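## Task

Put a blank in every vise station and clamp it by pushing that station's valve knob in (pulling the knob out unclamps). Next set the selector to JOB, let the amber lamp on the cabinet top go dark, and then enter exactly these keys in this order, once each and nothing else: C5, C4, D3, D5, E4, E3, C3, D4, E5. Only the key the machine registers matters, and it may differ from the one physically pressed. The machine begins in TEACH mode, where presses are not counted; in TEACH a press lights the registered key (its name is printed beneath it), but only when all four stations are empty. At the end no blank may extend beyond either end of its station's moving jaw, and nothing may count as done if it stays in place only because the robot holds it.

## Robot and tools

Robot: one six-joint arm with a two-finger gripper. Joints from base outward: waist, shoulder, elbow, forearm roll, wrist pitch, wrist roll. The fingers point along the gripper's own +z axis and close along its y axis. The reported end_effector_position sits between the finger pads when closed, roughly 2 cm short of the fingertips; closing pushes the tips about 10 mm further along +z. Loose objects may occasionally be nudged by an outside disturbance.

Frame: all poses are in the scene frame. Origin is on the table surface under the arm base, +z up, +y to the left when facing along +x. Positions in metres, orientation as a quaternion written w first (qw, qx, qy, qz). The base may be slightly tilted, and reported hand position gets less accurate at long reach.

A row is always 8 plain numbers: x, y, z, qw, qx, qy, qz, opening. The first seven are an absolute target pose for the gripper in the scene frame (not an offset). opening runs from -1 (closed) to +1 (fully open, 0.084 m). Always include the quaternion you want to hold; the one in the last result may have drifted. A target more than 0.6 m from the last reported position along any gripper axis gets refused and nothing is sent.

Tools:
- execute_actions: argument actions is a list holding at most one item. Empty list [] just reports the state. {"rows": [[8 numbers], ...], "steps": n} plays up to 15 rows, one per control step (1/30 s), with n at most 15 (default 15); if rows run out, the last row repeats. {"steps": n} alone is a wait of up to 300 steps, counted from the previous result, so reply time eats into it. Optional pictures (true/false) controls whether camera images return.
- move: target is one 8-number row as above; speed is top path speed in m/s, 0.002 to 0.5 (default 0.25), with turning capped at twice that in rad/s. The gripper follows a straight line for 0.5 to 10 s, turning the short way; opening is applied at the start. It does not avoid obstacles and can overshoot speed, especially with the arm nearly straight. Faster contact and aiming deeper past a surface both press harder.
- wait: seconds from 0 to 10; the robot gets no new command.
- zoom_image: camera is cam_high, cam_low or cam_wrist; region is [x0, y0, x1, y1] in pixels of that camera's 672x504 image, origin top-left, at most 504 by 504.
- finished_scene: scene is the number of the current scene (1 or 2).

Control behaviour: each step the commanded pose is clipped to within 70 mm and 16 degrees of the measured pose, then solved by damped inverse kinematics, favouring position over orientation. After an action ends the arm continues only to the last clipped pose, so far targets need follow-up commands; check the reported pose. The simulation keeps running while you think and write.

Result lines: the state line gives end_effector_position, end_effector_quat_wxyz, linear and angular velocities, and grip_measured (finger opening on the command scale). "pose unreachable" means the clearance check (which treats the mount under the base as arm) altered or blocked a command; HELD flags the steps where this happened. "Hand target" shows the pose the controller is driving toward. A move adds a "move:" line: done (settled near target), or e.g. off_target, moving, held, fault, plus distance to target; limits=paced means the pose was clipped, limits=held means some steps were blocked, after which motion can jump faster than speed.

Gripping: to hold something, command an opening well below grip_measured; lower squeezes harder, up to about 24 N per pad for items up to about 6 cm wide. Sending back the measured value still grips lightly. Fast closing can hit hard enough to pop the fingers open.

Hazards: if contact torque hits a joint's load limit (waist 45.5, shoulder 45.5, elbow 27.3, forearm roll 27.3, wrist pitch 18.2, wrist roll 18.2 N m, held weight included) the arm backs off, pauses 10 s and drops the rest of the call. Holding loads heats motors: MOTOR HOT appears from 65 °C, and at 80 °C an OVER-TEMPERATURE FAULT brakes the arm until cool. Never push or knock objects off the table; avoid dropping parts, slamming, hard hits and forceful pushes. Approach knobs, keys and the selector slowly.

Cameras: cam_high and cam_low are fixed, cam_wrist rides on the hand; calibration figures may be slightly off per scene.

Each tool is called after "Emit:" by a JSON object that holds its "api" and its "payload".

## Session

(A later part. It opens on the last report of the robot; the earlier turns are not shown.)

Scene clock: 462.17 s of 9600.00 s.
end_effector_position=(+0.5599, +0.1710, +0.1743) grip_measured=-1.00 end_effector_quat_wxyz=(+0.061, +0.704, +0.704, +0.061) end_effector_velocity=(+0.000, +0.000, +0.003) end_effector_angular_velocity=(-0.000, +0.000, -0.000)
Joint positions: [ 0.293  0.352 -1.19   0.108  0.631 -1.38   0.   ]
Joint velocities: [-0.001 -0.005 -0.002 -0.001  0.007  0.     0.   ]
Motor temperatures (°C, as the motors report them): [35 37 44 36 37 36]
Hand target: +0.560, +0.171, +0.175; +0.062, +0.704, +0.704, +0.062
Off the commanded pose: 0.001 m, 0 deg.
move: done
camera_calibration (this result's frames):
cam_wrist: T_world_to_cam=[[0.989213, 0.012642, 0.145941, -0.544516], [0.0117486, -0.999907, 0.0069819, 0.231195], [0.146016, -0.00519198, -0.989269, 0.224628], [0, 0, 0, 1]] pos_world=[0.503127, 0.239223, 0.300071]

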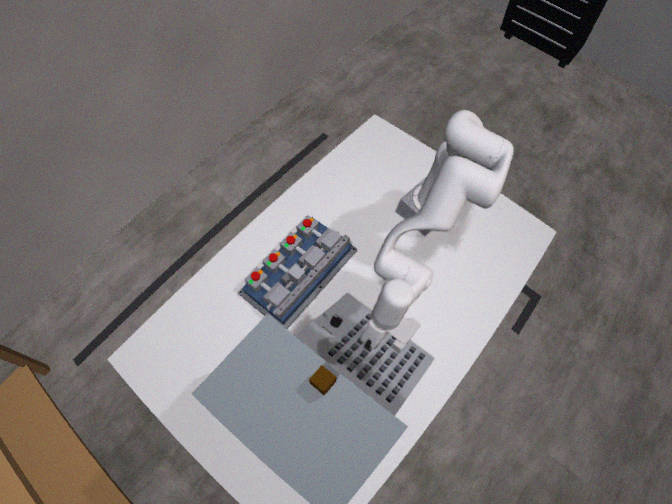

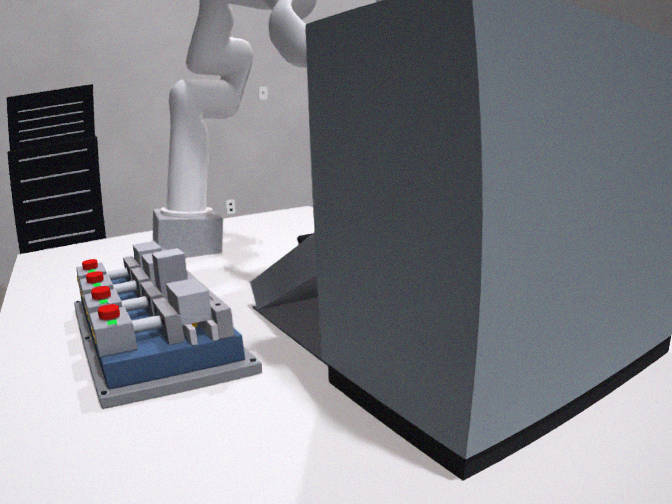

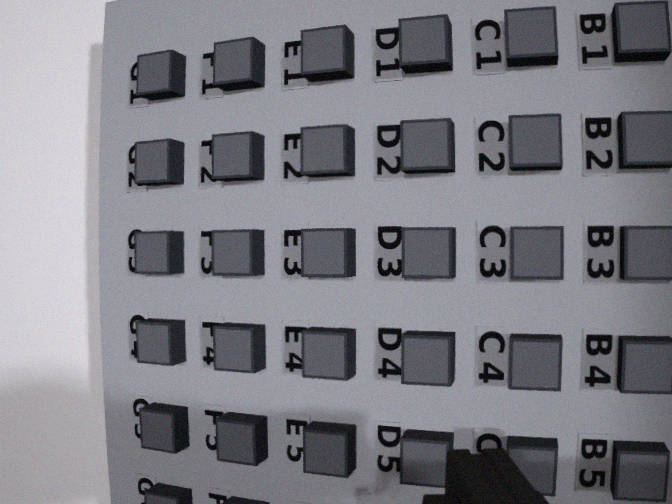

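Remaining: D4, B4, C5, D6.

Emit:
{"api": "move", "payload": {"target": [0.560,0.206,0.175,0.0616,0.7044,0.7044,0.0616,-1], "speed": 0.08}}

Emit:
{"api": "move", "payload": {"target": [0.560,0.206,0.130,0.0616,0.7044,0.7044,0.0616,-1], "speed": 0.03}}

Emit:
{"api": "move", "payload": {"target": [0.560,0.206,0.195,0.0616,0.7044,0.7044,0.0616,-1], "speed": 0.06}}

Emit:
{"api": "move", "payload": {"target": [0.625,0.206,0.195,0.0616,0.7044,0.7044,0.0616,-1], "speed": 0.08}}

Emit:
{"api": "move", "payload": {"target": [0.625,0.206,0.1625,0.0616,0.7044,0.7044,0.0616,-1], "speed": 0.03}}

Emit:
{"api": "move", "payload": {"target": [0.625,0.206,0.195,0.0616,0.7044,0.7044,0.0616,-1], "speed": 0.06}}

Emit:
{"api": "move", "payload": {"target": [0.5925,0.171,0.19,0.0616,0.7044,0.7044,0.0616,-1], "speed": 0.08}}

Emit:
{"api": "move", "payload": {"target": [0.5925,0.171,0.1465,0.0616,0.7044,0.7044,0.0616,-1], "speed": 0.03}}

Emit:
{"api": "move", "payload": {"target": [0.5925,0.171,0.185,0.0616,0.7044,0.7044,0.0616,-1], "speed": 0.06}}

Emit:
{"api": "move", "payload": {"target": [0.560,0.136,0.18,0.0616,0.7044,0.7044,0.0616,-1], "speed": 0.08}}

Emit:
{"api": "move", "payload": {"target": [0.560,0.136,0.130,0.0616,0.7044,0.7044,0.0616,-1], "speed": 0.03}}

Emit:
{"api": "move", "payload": {"target": [0.560,0.136,0.2,0.0616,0.7044,0.7044,0.0616,-1], "speed": 0.06}}

Scene clock: 467.83 s of 9600.00 s.
end_effector_position=(+0.5601, +0.2056, +0.1750) grip_measured=-1.00 end_effector_quat_wxyz=(+0.062, +0.704, +0.704, +0.062) end_effector_velocity=(-0.000, +0.002, +0.000) end_effector_angular_velocity=(-0.001, +0.002, -0.000)
Joint positions: [ 0.352  0.374 -1.236  0.085  0.651 -1.302  0.   ]
Joint velocities: [ 0.004  0.002 -0.005 -0.002  0.004  0.006  0.   ]
Motor temperatures (°C, as the motors report them): [35 37 44 36 37 36]
Hand target: +0.560, +0.206, +0.175; +0.062, +0.704, +0.704, +0.062
Off the commanded pose: 0.000 m, 0 deg.
After step 90, 1.80 s passed at rest.
move: done
camera_calibration (this result's frames):
cam_wrist: T_world_to_cam=[[0.989123, 0.0124983, 0.146556, -0.545282], [0.0115954, -0.999908, 0.0070133, 0.265872], [0.14663, -0.00523765, -0.989178, 0.225056], [0, 0, 0, 1]] pos_world=[0.503269, 0.273841, 0.30067]

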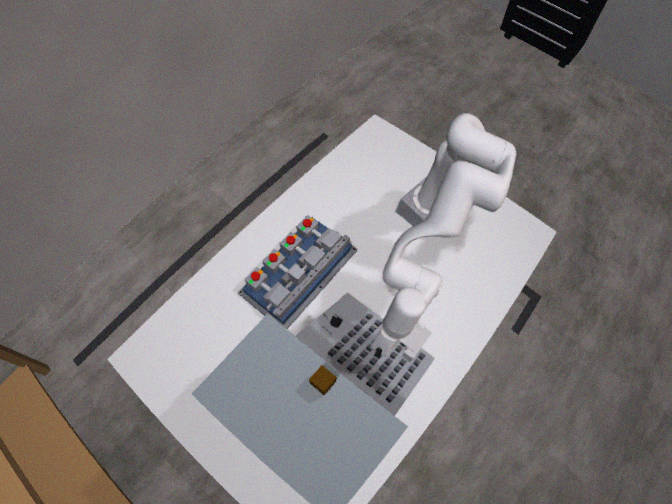

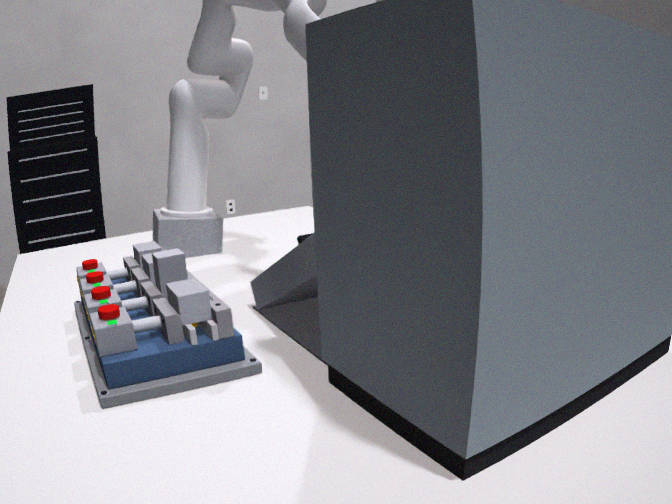

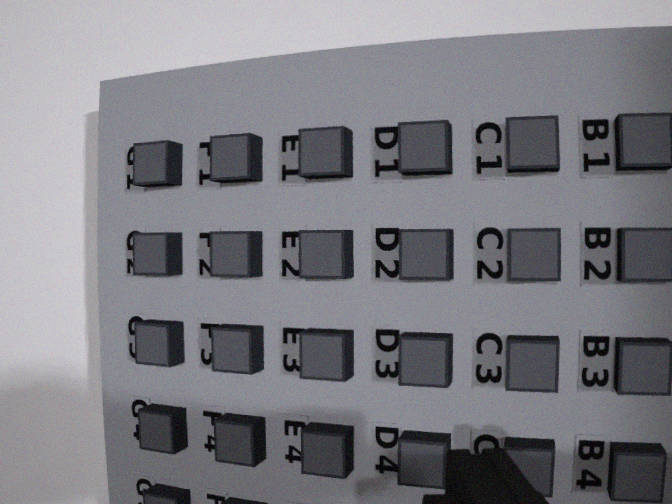

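Scene clock: 469.57 s of 9600.00 s.
end_effector_position=(+0.5612, +0.2063, +0.1335) grip_measured=-1.00 end_effector_quat_wxyz=(+0.063, +0.704, +0.704, +0.064) end_effector_velocity=(+0.002, +0.001, -0.003) end_effector_angular_velocity=(+0.001, -0.004, +0.002)
Joint positions: [ 0.362  0.454 -1.221  0.093  0.551 -1.304  0.   ]
Joint velocities: [ 0.002  0.01  -0.003  0.001 -0.011 -0.001  0.   ]
Motor temperatures (°C, as the motors report them): [35 37 44 36 37 36]
Hand target: +0.560, +0.206, +0.130; +0.062, +0.704, +0.704, +0.062
Off the commanded pose: 0.004 m, 0 deg.
move: off_target
camera_calibration (this result's frames):
cam_wrist: T_world_to_cam=[[0.988449, 0.0123038, 0.151051, -0.540461], [0.0115805, -0.999917, 0.00566704, 0.267056], [0.151108, -0.00385234, -0.98851, 0.180996], [0, 0, 0, 1]] pos_world=[0.503776, 0.27438, 0.25904]

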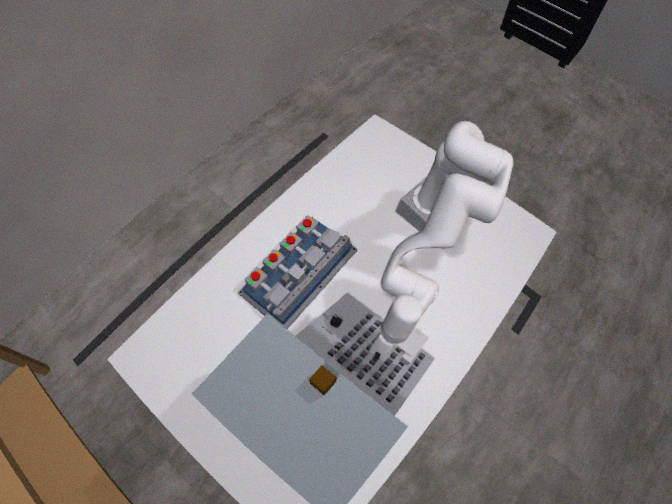

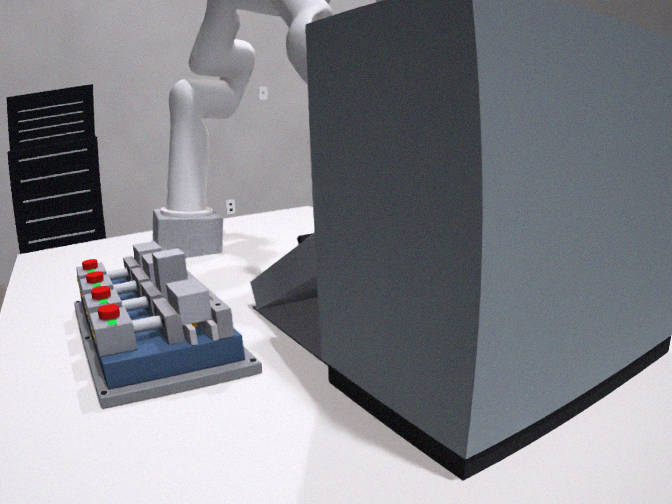

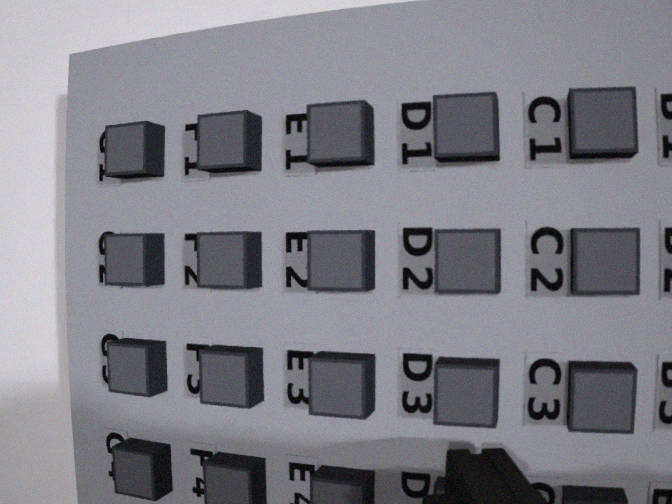

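Scene clock: 470.97 s of 9600.00 s.
end_effector_position=(+0.5599, +0.2060, +0.1943) grip_measured=-1.00 end_effector_quat_wxyz=(+0.061, +0.704, +0.704, +0.061) end_effector_velocity=(-0.000, -0.000, +0.003) end_effector_angular_velocity=(-0.000, +0.001, +0.000)
Joint positions: [ 0.348  0.342 -1.249  0.082  0.697 -1.302  0.   ]
Joint velocities: [-0.001 -0.004 -0.003 -0.     0.007  0.     0.   ]
Motor temperatures (°C, as the motors report them): [35 37 44 36 37 36]
Hand target: +0.560, +0.206, +0.195; +0.062, +0.704, +0.704, +0.062
Off the commanded pose: 0.001 m, 0 deg.
move: done
camera_calibration (this result's frames):
cam_wrist: T_world_to_cam=[[0.989213, 0.0126893, 0.145933, -0.547936], [0.0117974, -0.999906, 0.0069755, 0.266058], [0.146008, -0.00517863, -0.98927, 0.244571], [0, 0, 0, 1]] pos_world=[0.503178, 0.274252, 0.320053]

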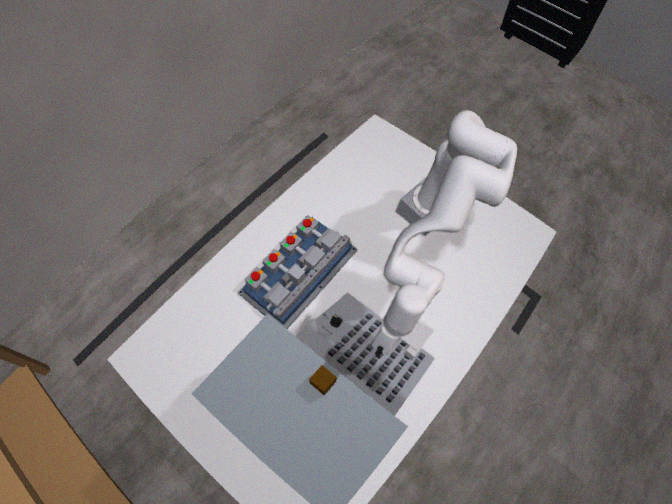

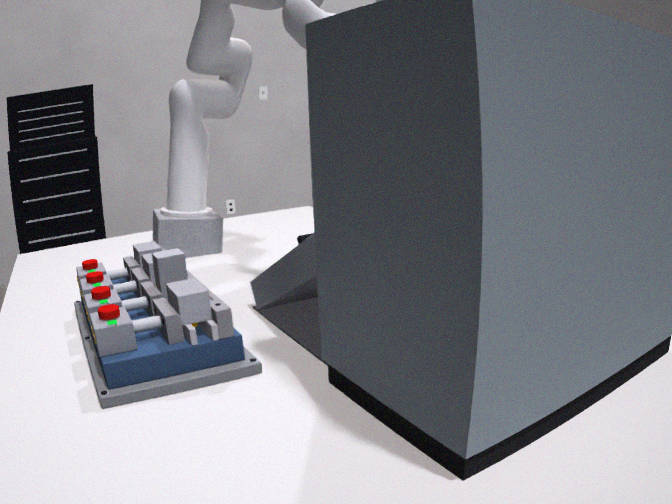

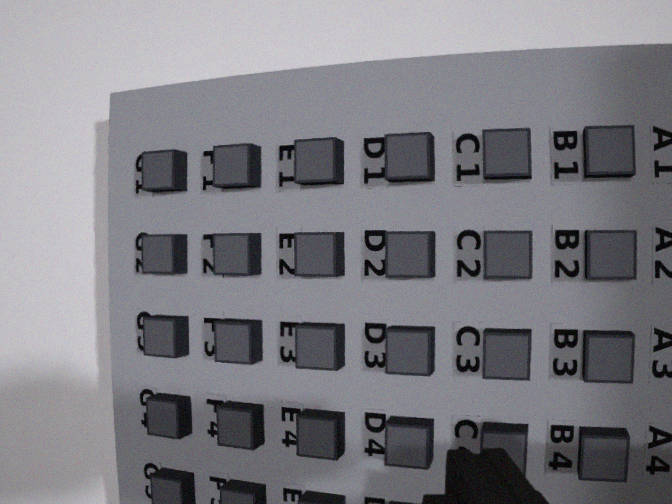

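Scene clock: 472.23 s of 9600.00 s.
end_effector_position=(+0.6248, +0.2059, +0.1950) grip_measured=-1.00 end_effector_quat_wxyz=(+0.062, +0.704, +0.704, +0.062) end_effector_velocity=(+0.002, -0.000, -0.000) end_effector_angular_velocity=(-0.001, +0.003, -0.000)
Joint positions: [ 0.313  0.544 -1.562  0.083  0.808 -1.33   0.   ]
Joint velocities: [-0.001  0.009 -0.015 -0.     0.009 -0.     0.   ]
Motor temperatures (°C, as the motors report them): [35 37 44 36 37 36]
Hand target: +0.625, +0.206, +0.195; +0.062, +0.704, +0.704, +0.062
Off the commanded pose: 0.000 m, 0 deg.
move: done
camera_calibration (this result's frames):
cam_wrist: T_world_to_cam=[[0.989072, 0.012769, 0.146883, -0.612308], [0.0119144, -0.999907, 0.00669654, 0.265182], [0.146954, -0.00487334, -0.989131, 0.235109], [0, 0, 0, 1]] pos_world=[0.567907, 0.274122, 0.320715]

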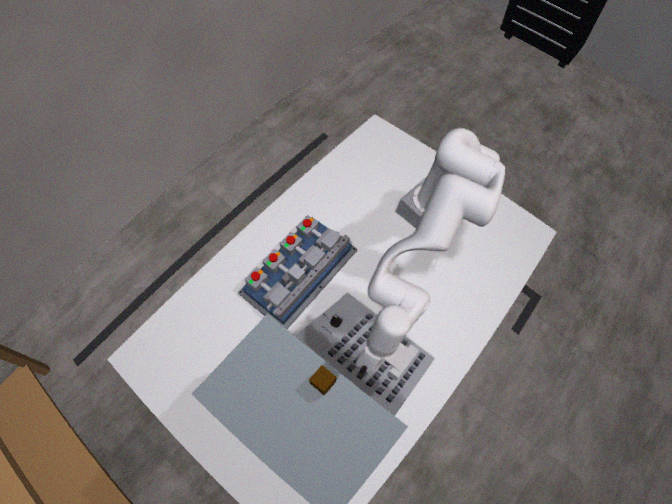

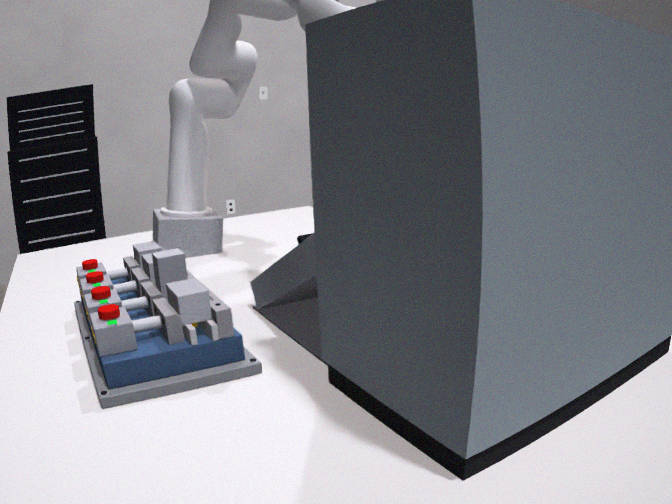

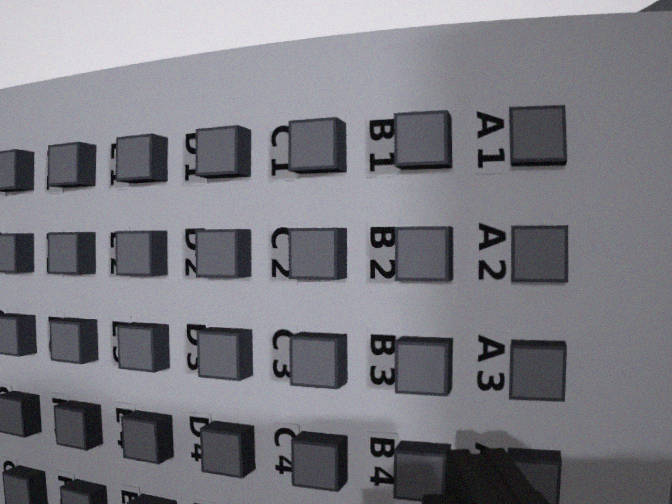

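Scene clock: 473.57 s of 9600.00 s.
end_effector_position=(+0.6259, +0.2061, +0.1653) grip_measured=-1.00 end_effector_quat_wxyz=(+0.063, +0.704, +0.704, +0.063) end_effector_velocity=(-0.000, +0.000, -0.002) end_effector_angular_velocity=(+0.000, +0.000, -0.000)
Joint positions: [ 0.319  0.589 -1.543  0.086  0.741 -1.33   0.   ]
Joint velocities: [ 0.001  0.002  0.002  0.001 -0.004  0.     0.   ]
Motor temperatures (°C, as the motors report them): [35 38 44 36 37 36]
Hand target: +0.625, +0.206, +0.163; +0.062, +0.704, +0.704, +0.062
Off the commanded pose: 0.003 m, 0 deg.
move: done
camera_calibration (this result's frames):
cam_wrist: T_world_to_cam=[[0.988559, 0.0123366, 0.15033, -0.60922], [0.0115435, -0.999914, 0.00614745, 0.265816], [0.150393, -0.00434178, -0.988617, 0.203227], [0, 0, 0, 1]] pos_world=[0.568617, 0.274191, 0.290863]

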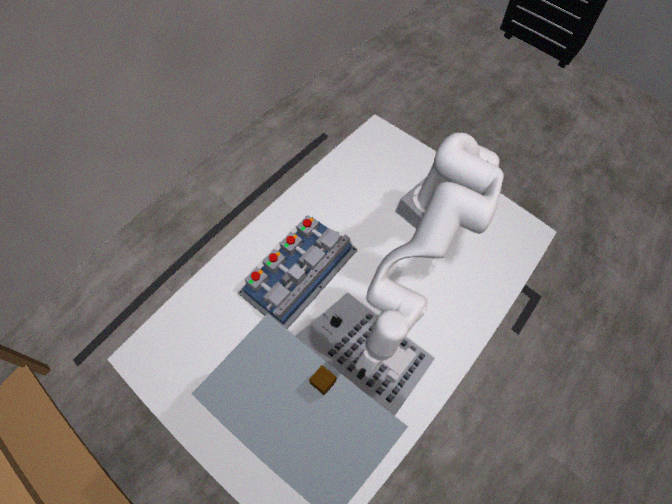

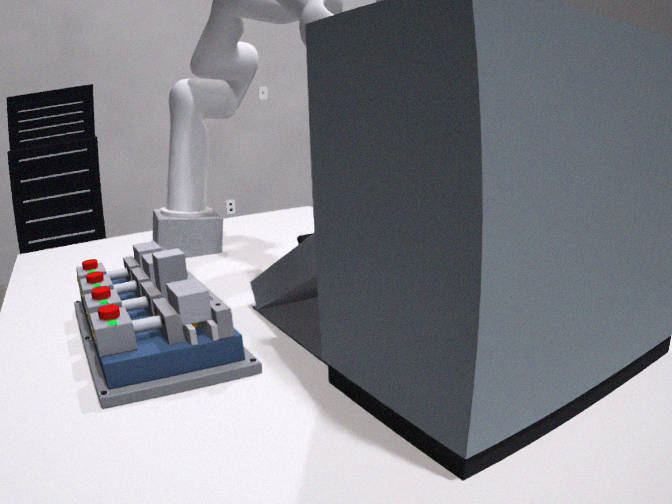

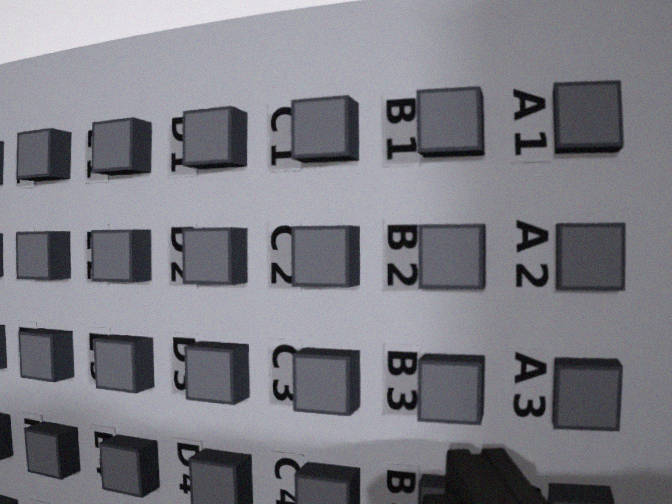

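Scene clock: 474.43 s of 9600.00 s.
end_effector_position=(+0.6249, +0.2060, +0.1942) grip_measured=-1.00 end_effector_quat_wxyz=(+0.061, +0.704, +0.704, +0.061) end_effector_velocity=(+0.000, -0.000, +0.003) end_effector_angular_velocity=(-0.000, +0.000, +0.000)
Joint positions: [ 0.313  0.546 -1.563  0.082  0.809 -1.33   0.   ]
Joint velocities: [-0.001 -0.003 -0.003 -0.     0.006 -0.001  0.   ]
Motor temperatures (°C, as the motors report them): [35 38 44 36 37 36]
Hand target: +0.625, +0.206, +0.195; +0.062, +0.704, +0.704, +0.062
Off the commanded pose: 0.001 m, 0 deg.
move: done
camera_calibration (this result's frames):
cam_wrist: T_world_to_cam=[[0.989234, 0.012639, 0.145795, -0.612105], [0.0117268, -0.999906, 0.00711401, 0.265239], [0.145872, -0.0053277, -0.989289, 0.235144], [0, 0, 0, 1]] pos_world=[0.568104, 0.274203, 0.319981]

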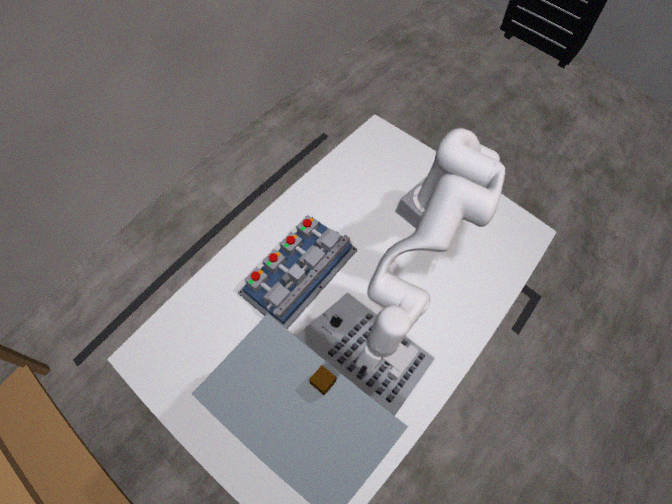

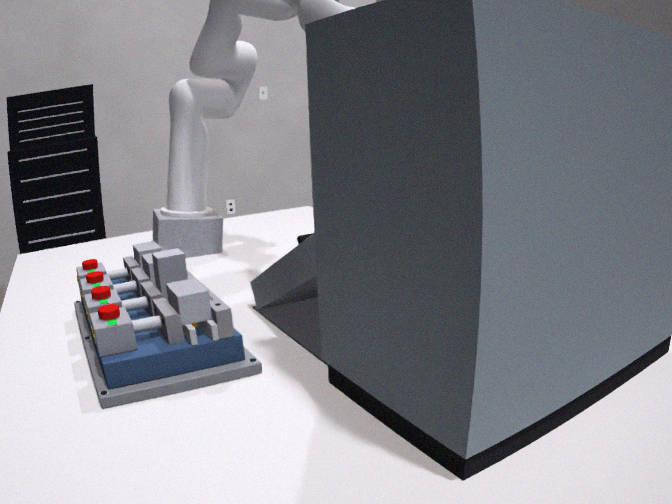

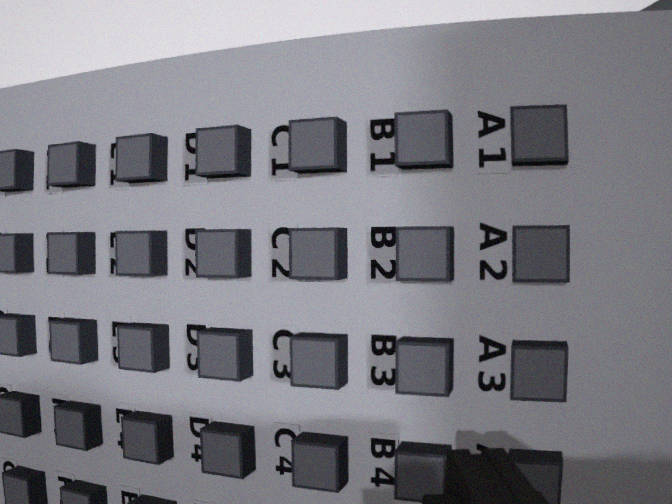

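Scene clock: 475.43 s of 9600.00 s.
end_effector_position=(+0.5926, +0.1714, +0.1901) grip_measured=-1.00 end_effector_quat_wxyz=(+0.062, +0.704, +0.704, +0.062) end_effector_velocity=(-0.002, -0.002, -0.001) end_effector_angular_velocity=(+0.001, -0.001, -0.000)
Joint positions: [ 0.274  0.423 -1.347  0.103  0.718 -1.389  0.   ]
Joint velocities: [-0.002 -0.007  0.014  0.002 -0.008 -0.004  0.   ]
Motor temperatures (°C, as the motors report them): [35 38 44 36 37 36]
Hand target: +0.592, +0.171, +0.190; +0.062, +0.704, +0.704, +0.062
Off the commanded pose: 0.000 m, 0 deg.
move: done
camera_calibration (this result's frames):
cam_wrist: T_world_to_cam=[[0.989107, 0.0125734, 0.146663, -0.579237], [0.0116706, -0.999907, 0.00701402, 0.231096], [0.146737, -0.00522597, -0.989162, 0.235029], [0, 0, 0, 1]] pos_world=[0.535743, 0.239585, 0.315813]

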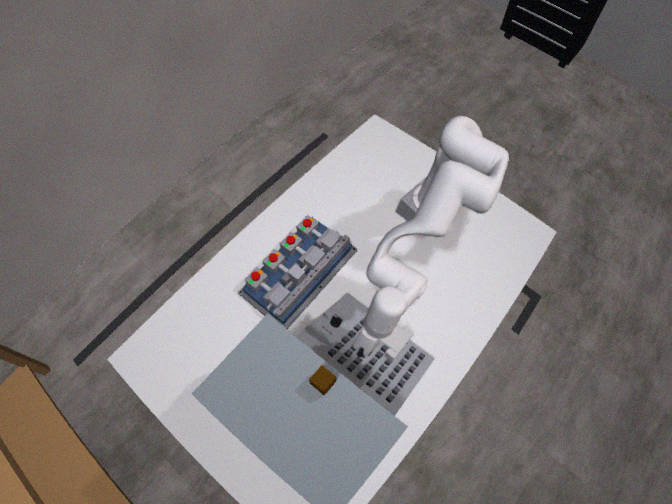

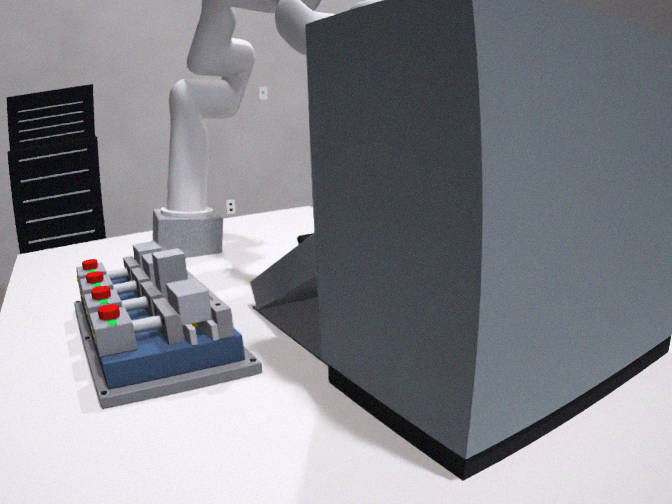

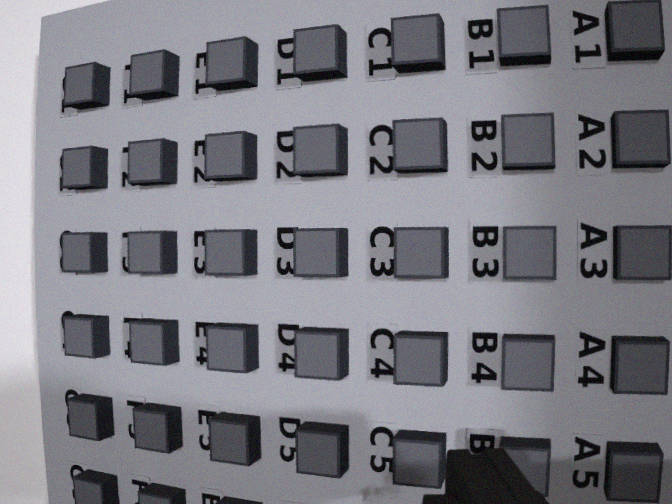

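Scene clock: 477.13 s of 9600.00 s.
end_effector_position=(+0.5935, +0.1712, +0.1496) grip_measured=-1.00 end_effector_quat_wxyz=(+0.063, +0.704, +0.704, +0.063) end_effector_velocity=(-0.000, +0.000, -0.003) end_effector_angular_velocity=(+0.000, +0.000, -0.000)
Joint positions: [ 0.283  0.492 -1.325  0.112  0.622 -1.393  0.   ]
Joint velocities: [ 0.001  0.004  0.001  0.001 -0.005 -0.     0.   ]
Motor temperatures (°C, as the motors report them): [35 38 44 36 37 36]
Hand target: +0.592, +0.171, +0.147; +0.062, +0.704, +0.704, +0.062
Off the commanded pose: 0.003 m, 0 deg.
move: done
camera_calibration (this result's frames):
cam_wrist: T_world_to_cam=[[0.988512, 0.0124157, 0.150633, -0.5744], [0.011622, -0.999914, 0.00614841, 0.231357], [0.150696, -0.00432713, -0.988571, 0.192263], [0, 0, 0, 1]] pos_world=[0.536139, 0.2393, 0.275167]

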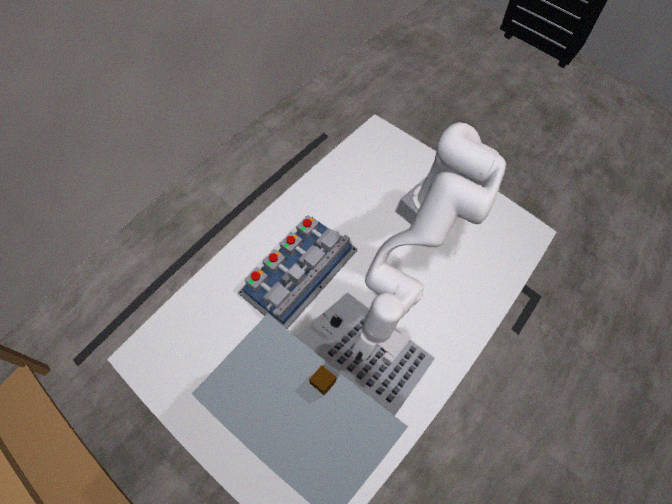

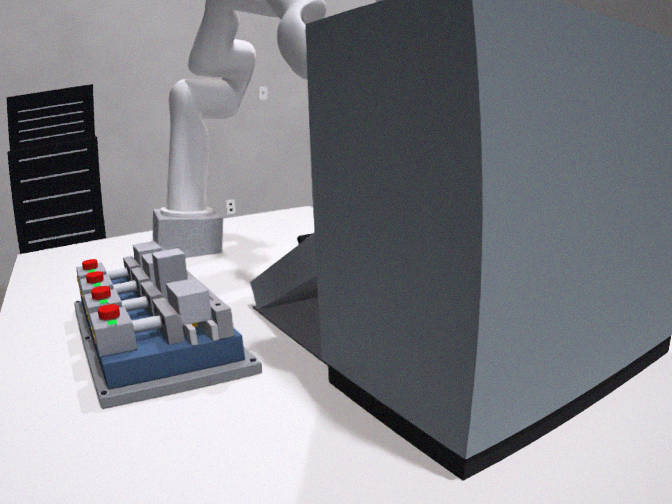

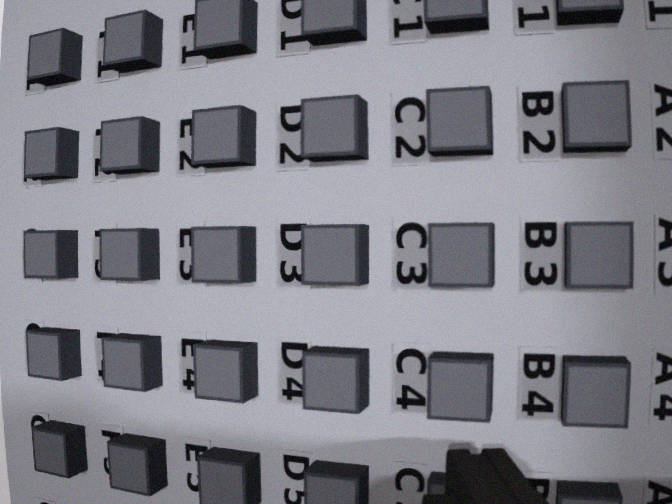

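Scene clock: 478.10 s of 9600.00 s.
end_effector_position=(+0.5924, +0.1710, +0.1843) grip_measured=-1.00 end_effector_quat_wxyz=(+0.061, +0.704, +0.704, +0.061) end_effector_velocity=(+0.000, -0.000, +0.003) end_effector_angular_velocity=(-0.000, +0.000, +0.001)
Joint positions: [ 0.275  0.432 -1.343  0.104  0.706 -1.39   0.   ]
Joint velocities: [-0.001 -0.004 -0.002 -0.001  0.006 -0.001  0.   ]
Motor temperatures (°C, as the motors report them): [35 38 44 36 37 36]
Hand target: +0.593, +0.171, +0.185; +0.062, +0.704, +0.704, +0.062
Off the commanded pose: 0.001 m, 0 deg.
move: done
camera_calibration (this result's frames):
cam_wrist: T_world_to_cam=[[0.989221, 0.0126341, 0.145881, -0.578093], [0.0117349, -0.999906, 0.00702274, 0.230727], [0.145956, -0.00523515, -0.989277, 0.229792], [0, 0, 0, 1]] pos_world=[0.535615, 0.239212, 0.31004]

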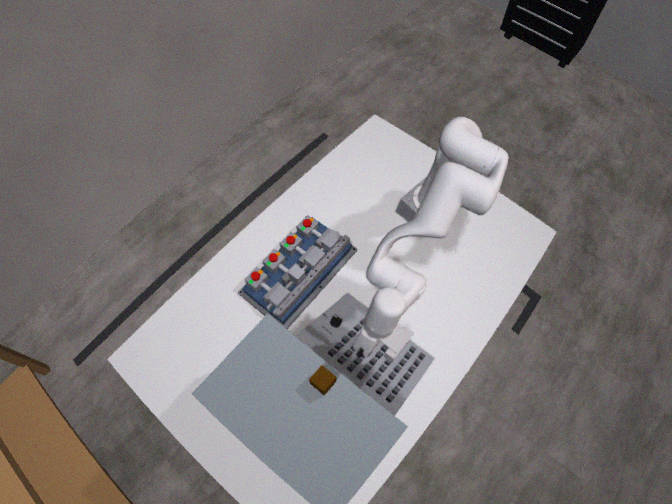

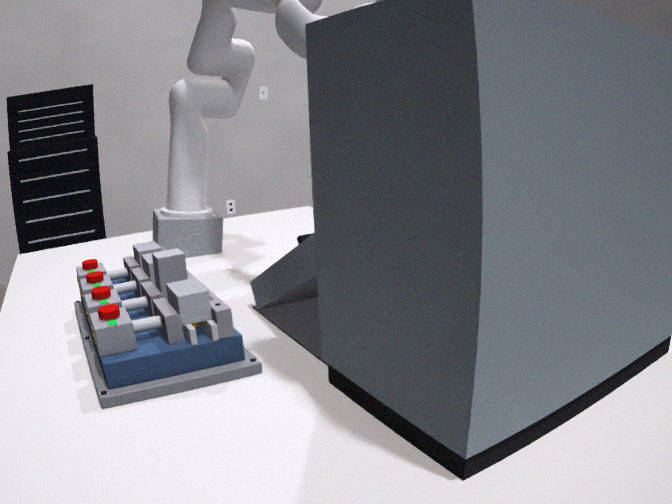

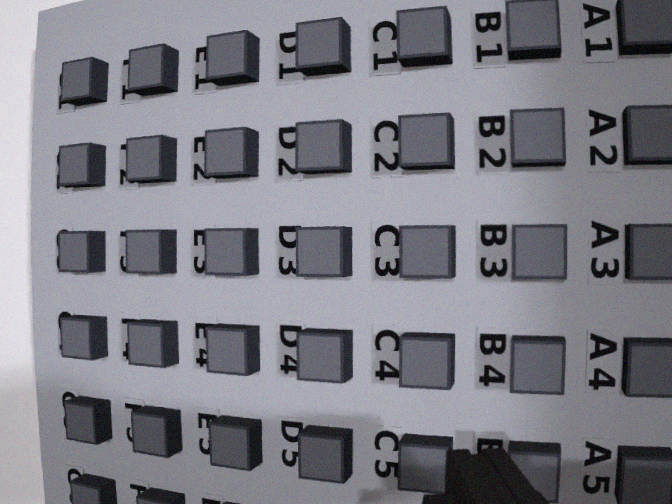

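Scene clock: 479.10 s of 9600.00 s.
end_effector_position=(+0.5601, +0.1364, +0.1801) grip_measured=-1.00 end_effector_quat_wxyz=(+0.062, +0.704, +0.704, +0.062) end_effector_velocity=(-0.002, -0.002, -0.001) end_effector_angular_velocity=(+0.001, -0.000, -0.001)
Joint positions: [ 0.23   0.326 -1.158  0.13   0.63  -1.459  0.   ]
Joint velocities: [-0.003 -0.006  0.012  0.003 -0.006 -0.005  0.   ]
Motor temperatures (°C, as the motors report them): [35 38 44 36 37 36]
Hand target: +0.560, +0.136, +0.180; +0.062, +0.704, +0.704, +0.062
Off the commanded pose: 0.000 m, 0 deg.
move: done
camera_calibration (this result's frames):
cam_wrist: T_world_to_cam=[[0.989094, 0.0125966, 0.146749, -0.545225], [0.0116952, -0.999907, 0.00700365, 0.196547], [0.146823, -0.005211, -0.989149, 0.229687], [0, 0, 0, 1]] pos_world=[0.503256, 0.204593, 0.305829]

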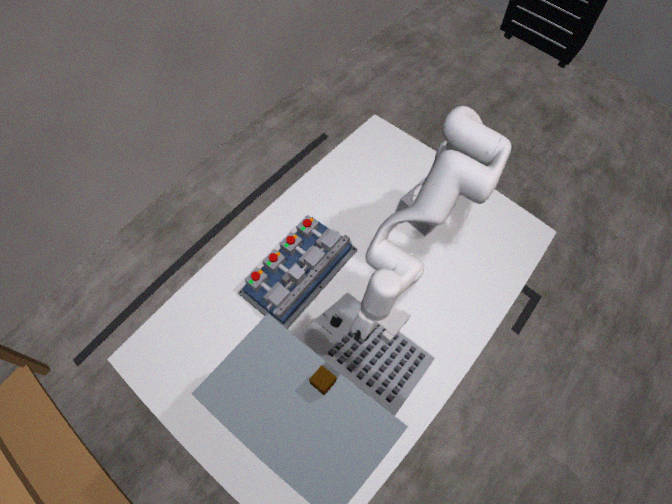

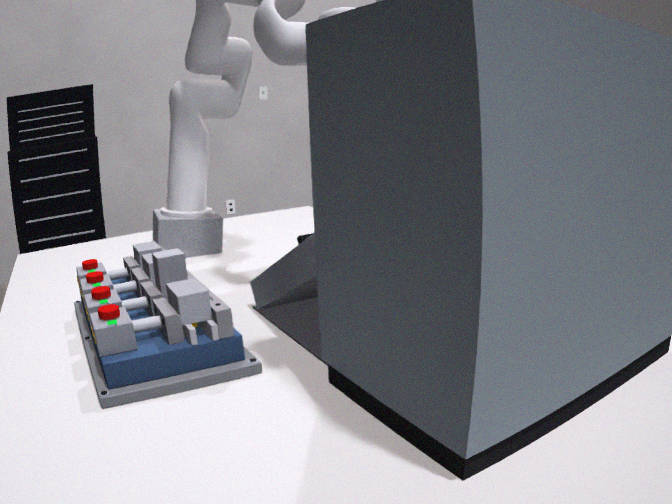

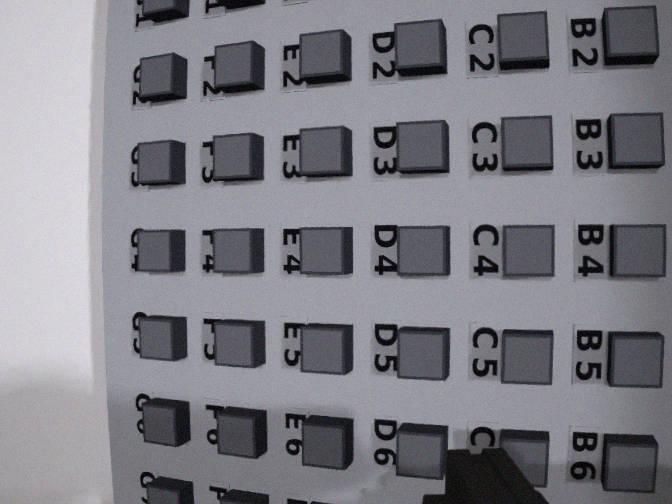

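Scene clock: 481.03 s of 9600.00 s.
end_effector_position=(+0.5609, +0.1362, +0.1331) grip_measured=-1.00 end_effector_quat_wxyz=(+0.063, +0.704, +0.704, +0.063) end_effector_velocity=(+0.000, +0.000, -0.003) end_effector_angular_velocity=(+0.000, -0.000, -0.000)
Joint positions: [ 0.243  0.419 -1.139  0.15   0.515 -1.471  0.   ]
Joint velocities: [ 0.001  0.005  0.001  0.002 -0.007 -0.001  0.   ]
Motor temperatures (°C, as the motors report them): [35 38 44 36 37 36]
Hand target: +0.560, +0.136, +0.130; +0.062, +0.704, +0.704, +0.062
Off the commanded pose: 0.003 m, 0 deg.
move: done
camera_calibration (this result's frames):
cam_wrist: T_world_to_cam=[[0.988536, 0.0124199, 0.150472, -0.539286], [0.0116035, -0.999913, 0.00630248, 0.196804], [0.150537, -0.00448422, -0.988594, 0.180777], [0, 0, 0, 1]] pos_world=[0.503606, 0.204295, 0.258622]

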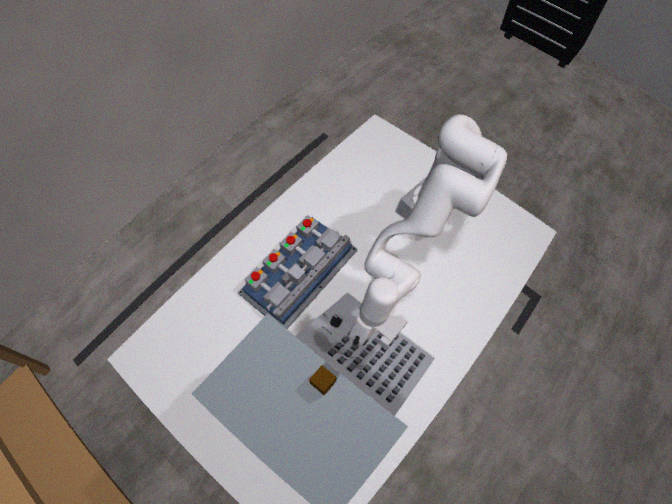

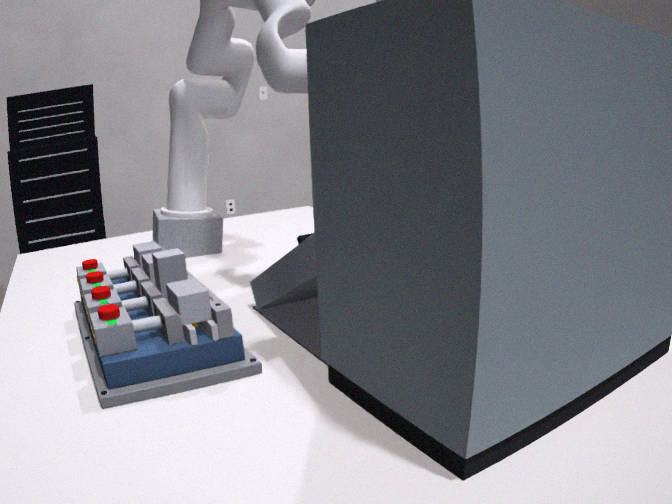

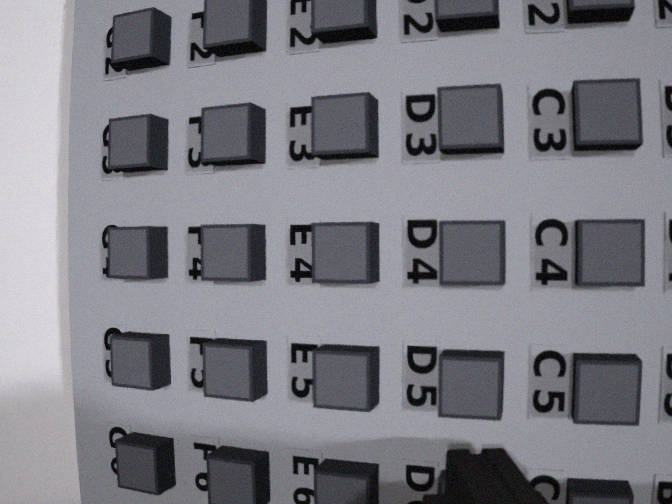

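Scene clock: 482.53 s of 9600.00 s.
end_effector_position=(+0.5600, +0.1361, +0.1993) grip_measured=-1.00 end_effector_quat_wxyz=(+0.061, +0.704, +0.704, +0.061) end_effector_velocity=(-0.000, +0.000, +0.003) end_effector_angular_velocity=(-0.000, +0.002, -0.000)
Joint positions: [ 0.224  0.292 -1.171  0.125  0.678 -1.457  0.   ]
Joint velocities: [-0.001 -0.004 -0.003 -0.001  0.009  0.001  0.   ]
Motor temperatures (°C, as the motors report them): [35 38 44 36 37 36]
Hand target: +0.560, +0.136, +0.200; +0.061, +0.704, +0.704, +0.062
Off the commanded pose: 0.001 m, 0 deg.
move: done
camera_calibration (this result's frames):
cam_wrist: T_world_to_cam=[[0.989209, 0.0126868, 0.145961, -0.547809], [0.0118177, -0.999907, 0.00681973, 0.196075], [0.146034, -0.00502122, -0.989267, 0.249129], [0, 0, 0, 1]] pos_world=[0.503199, 0.204258, 0.325076]

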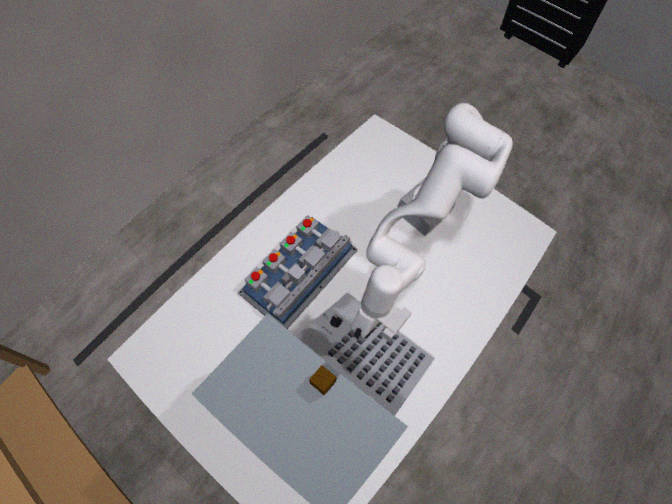

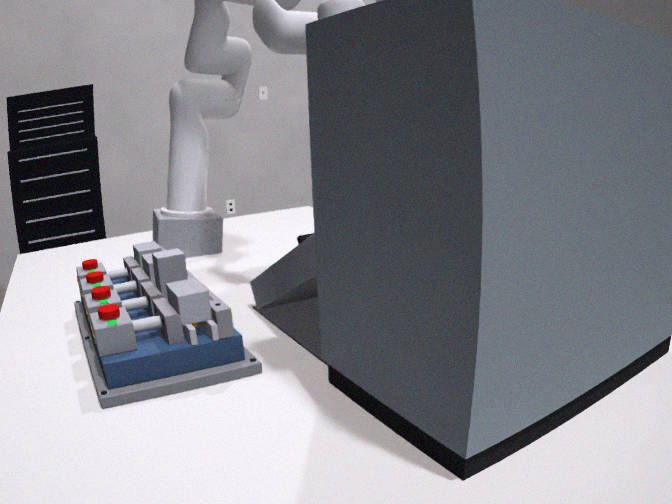

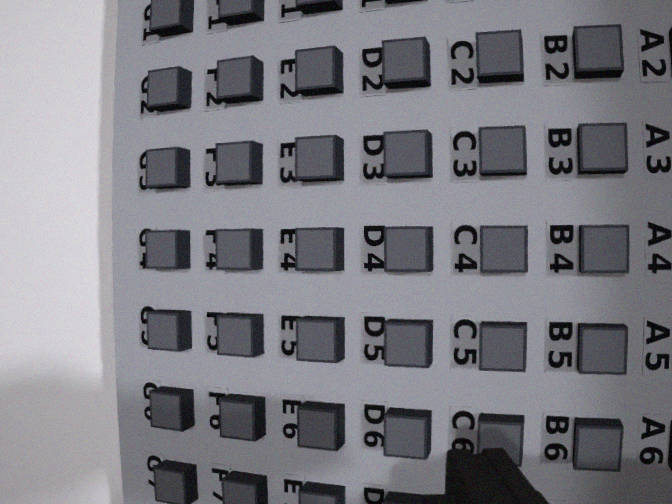

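Emit:
{"api": "finished_scene", "payload": {"scene": 2}}

The scene is finished: the task was done.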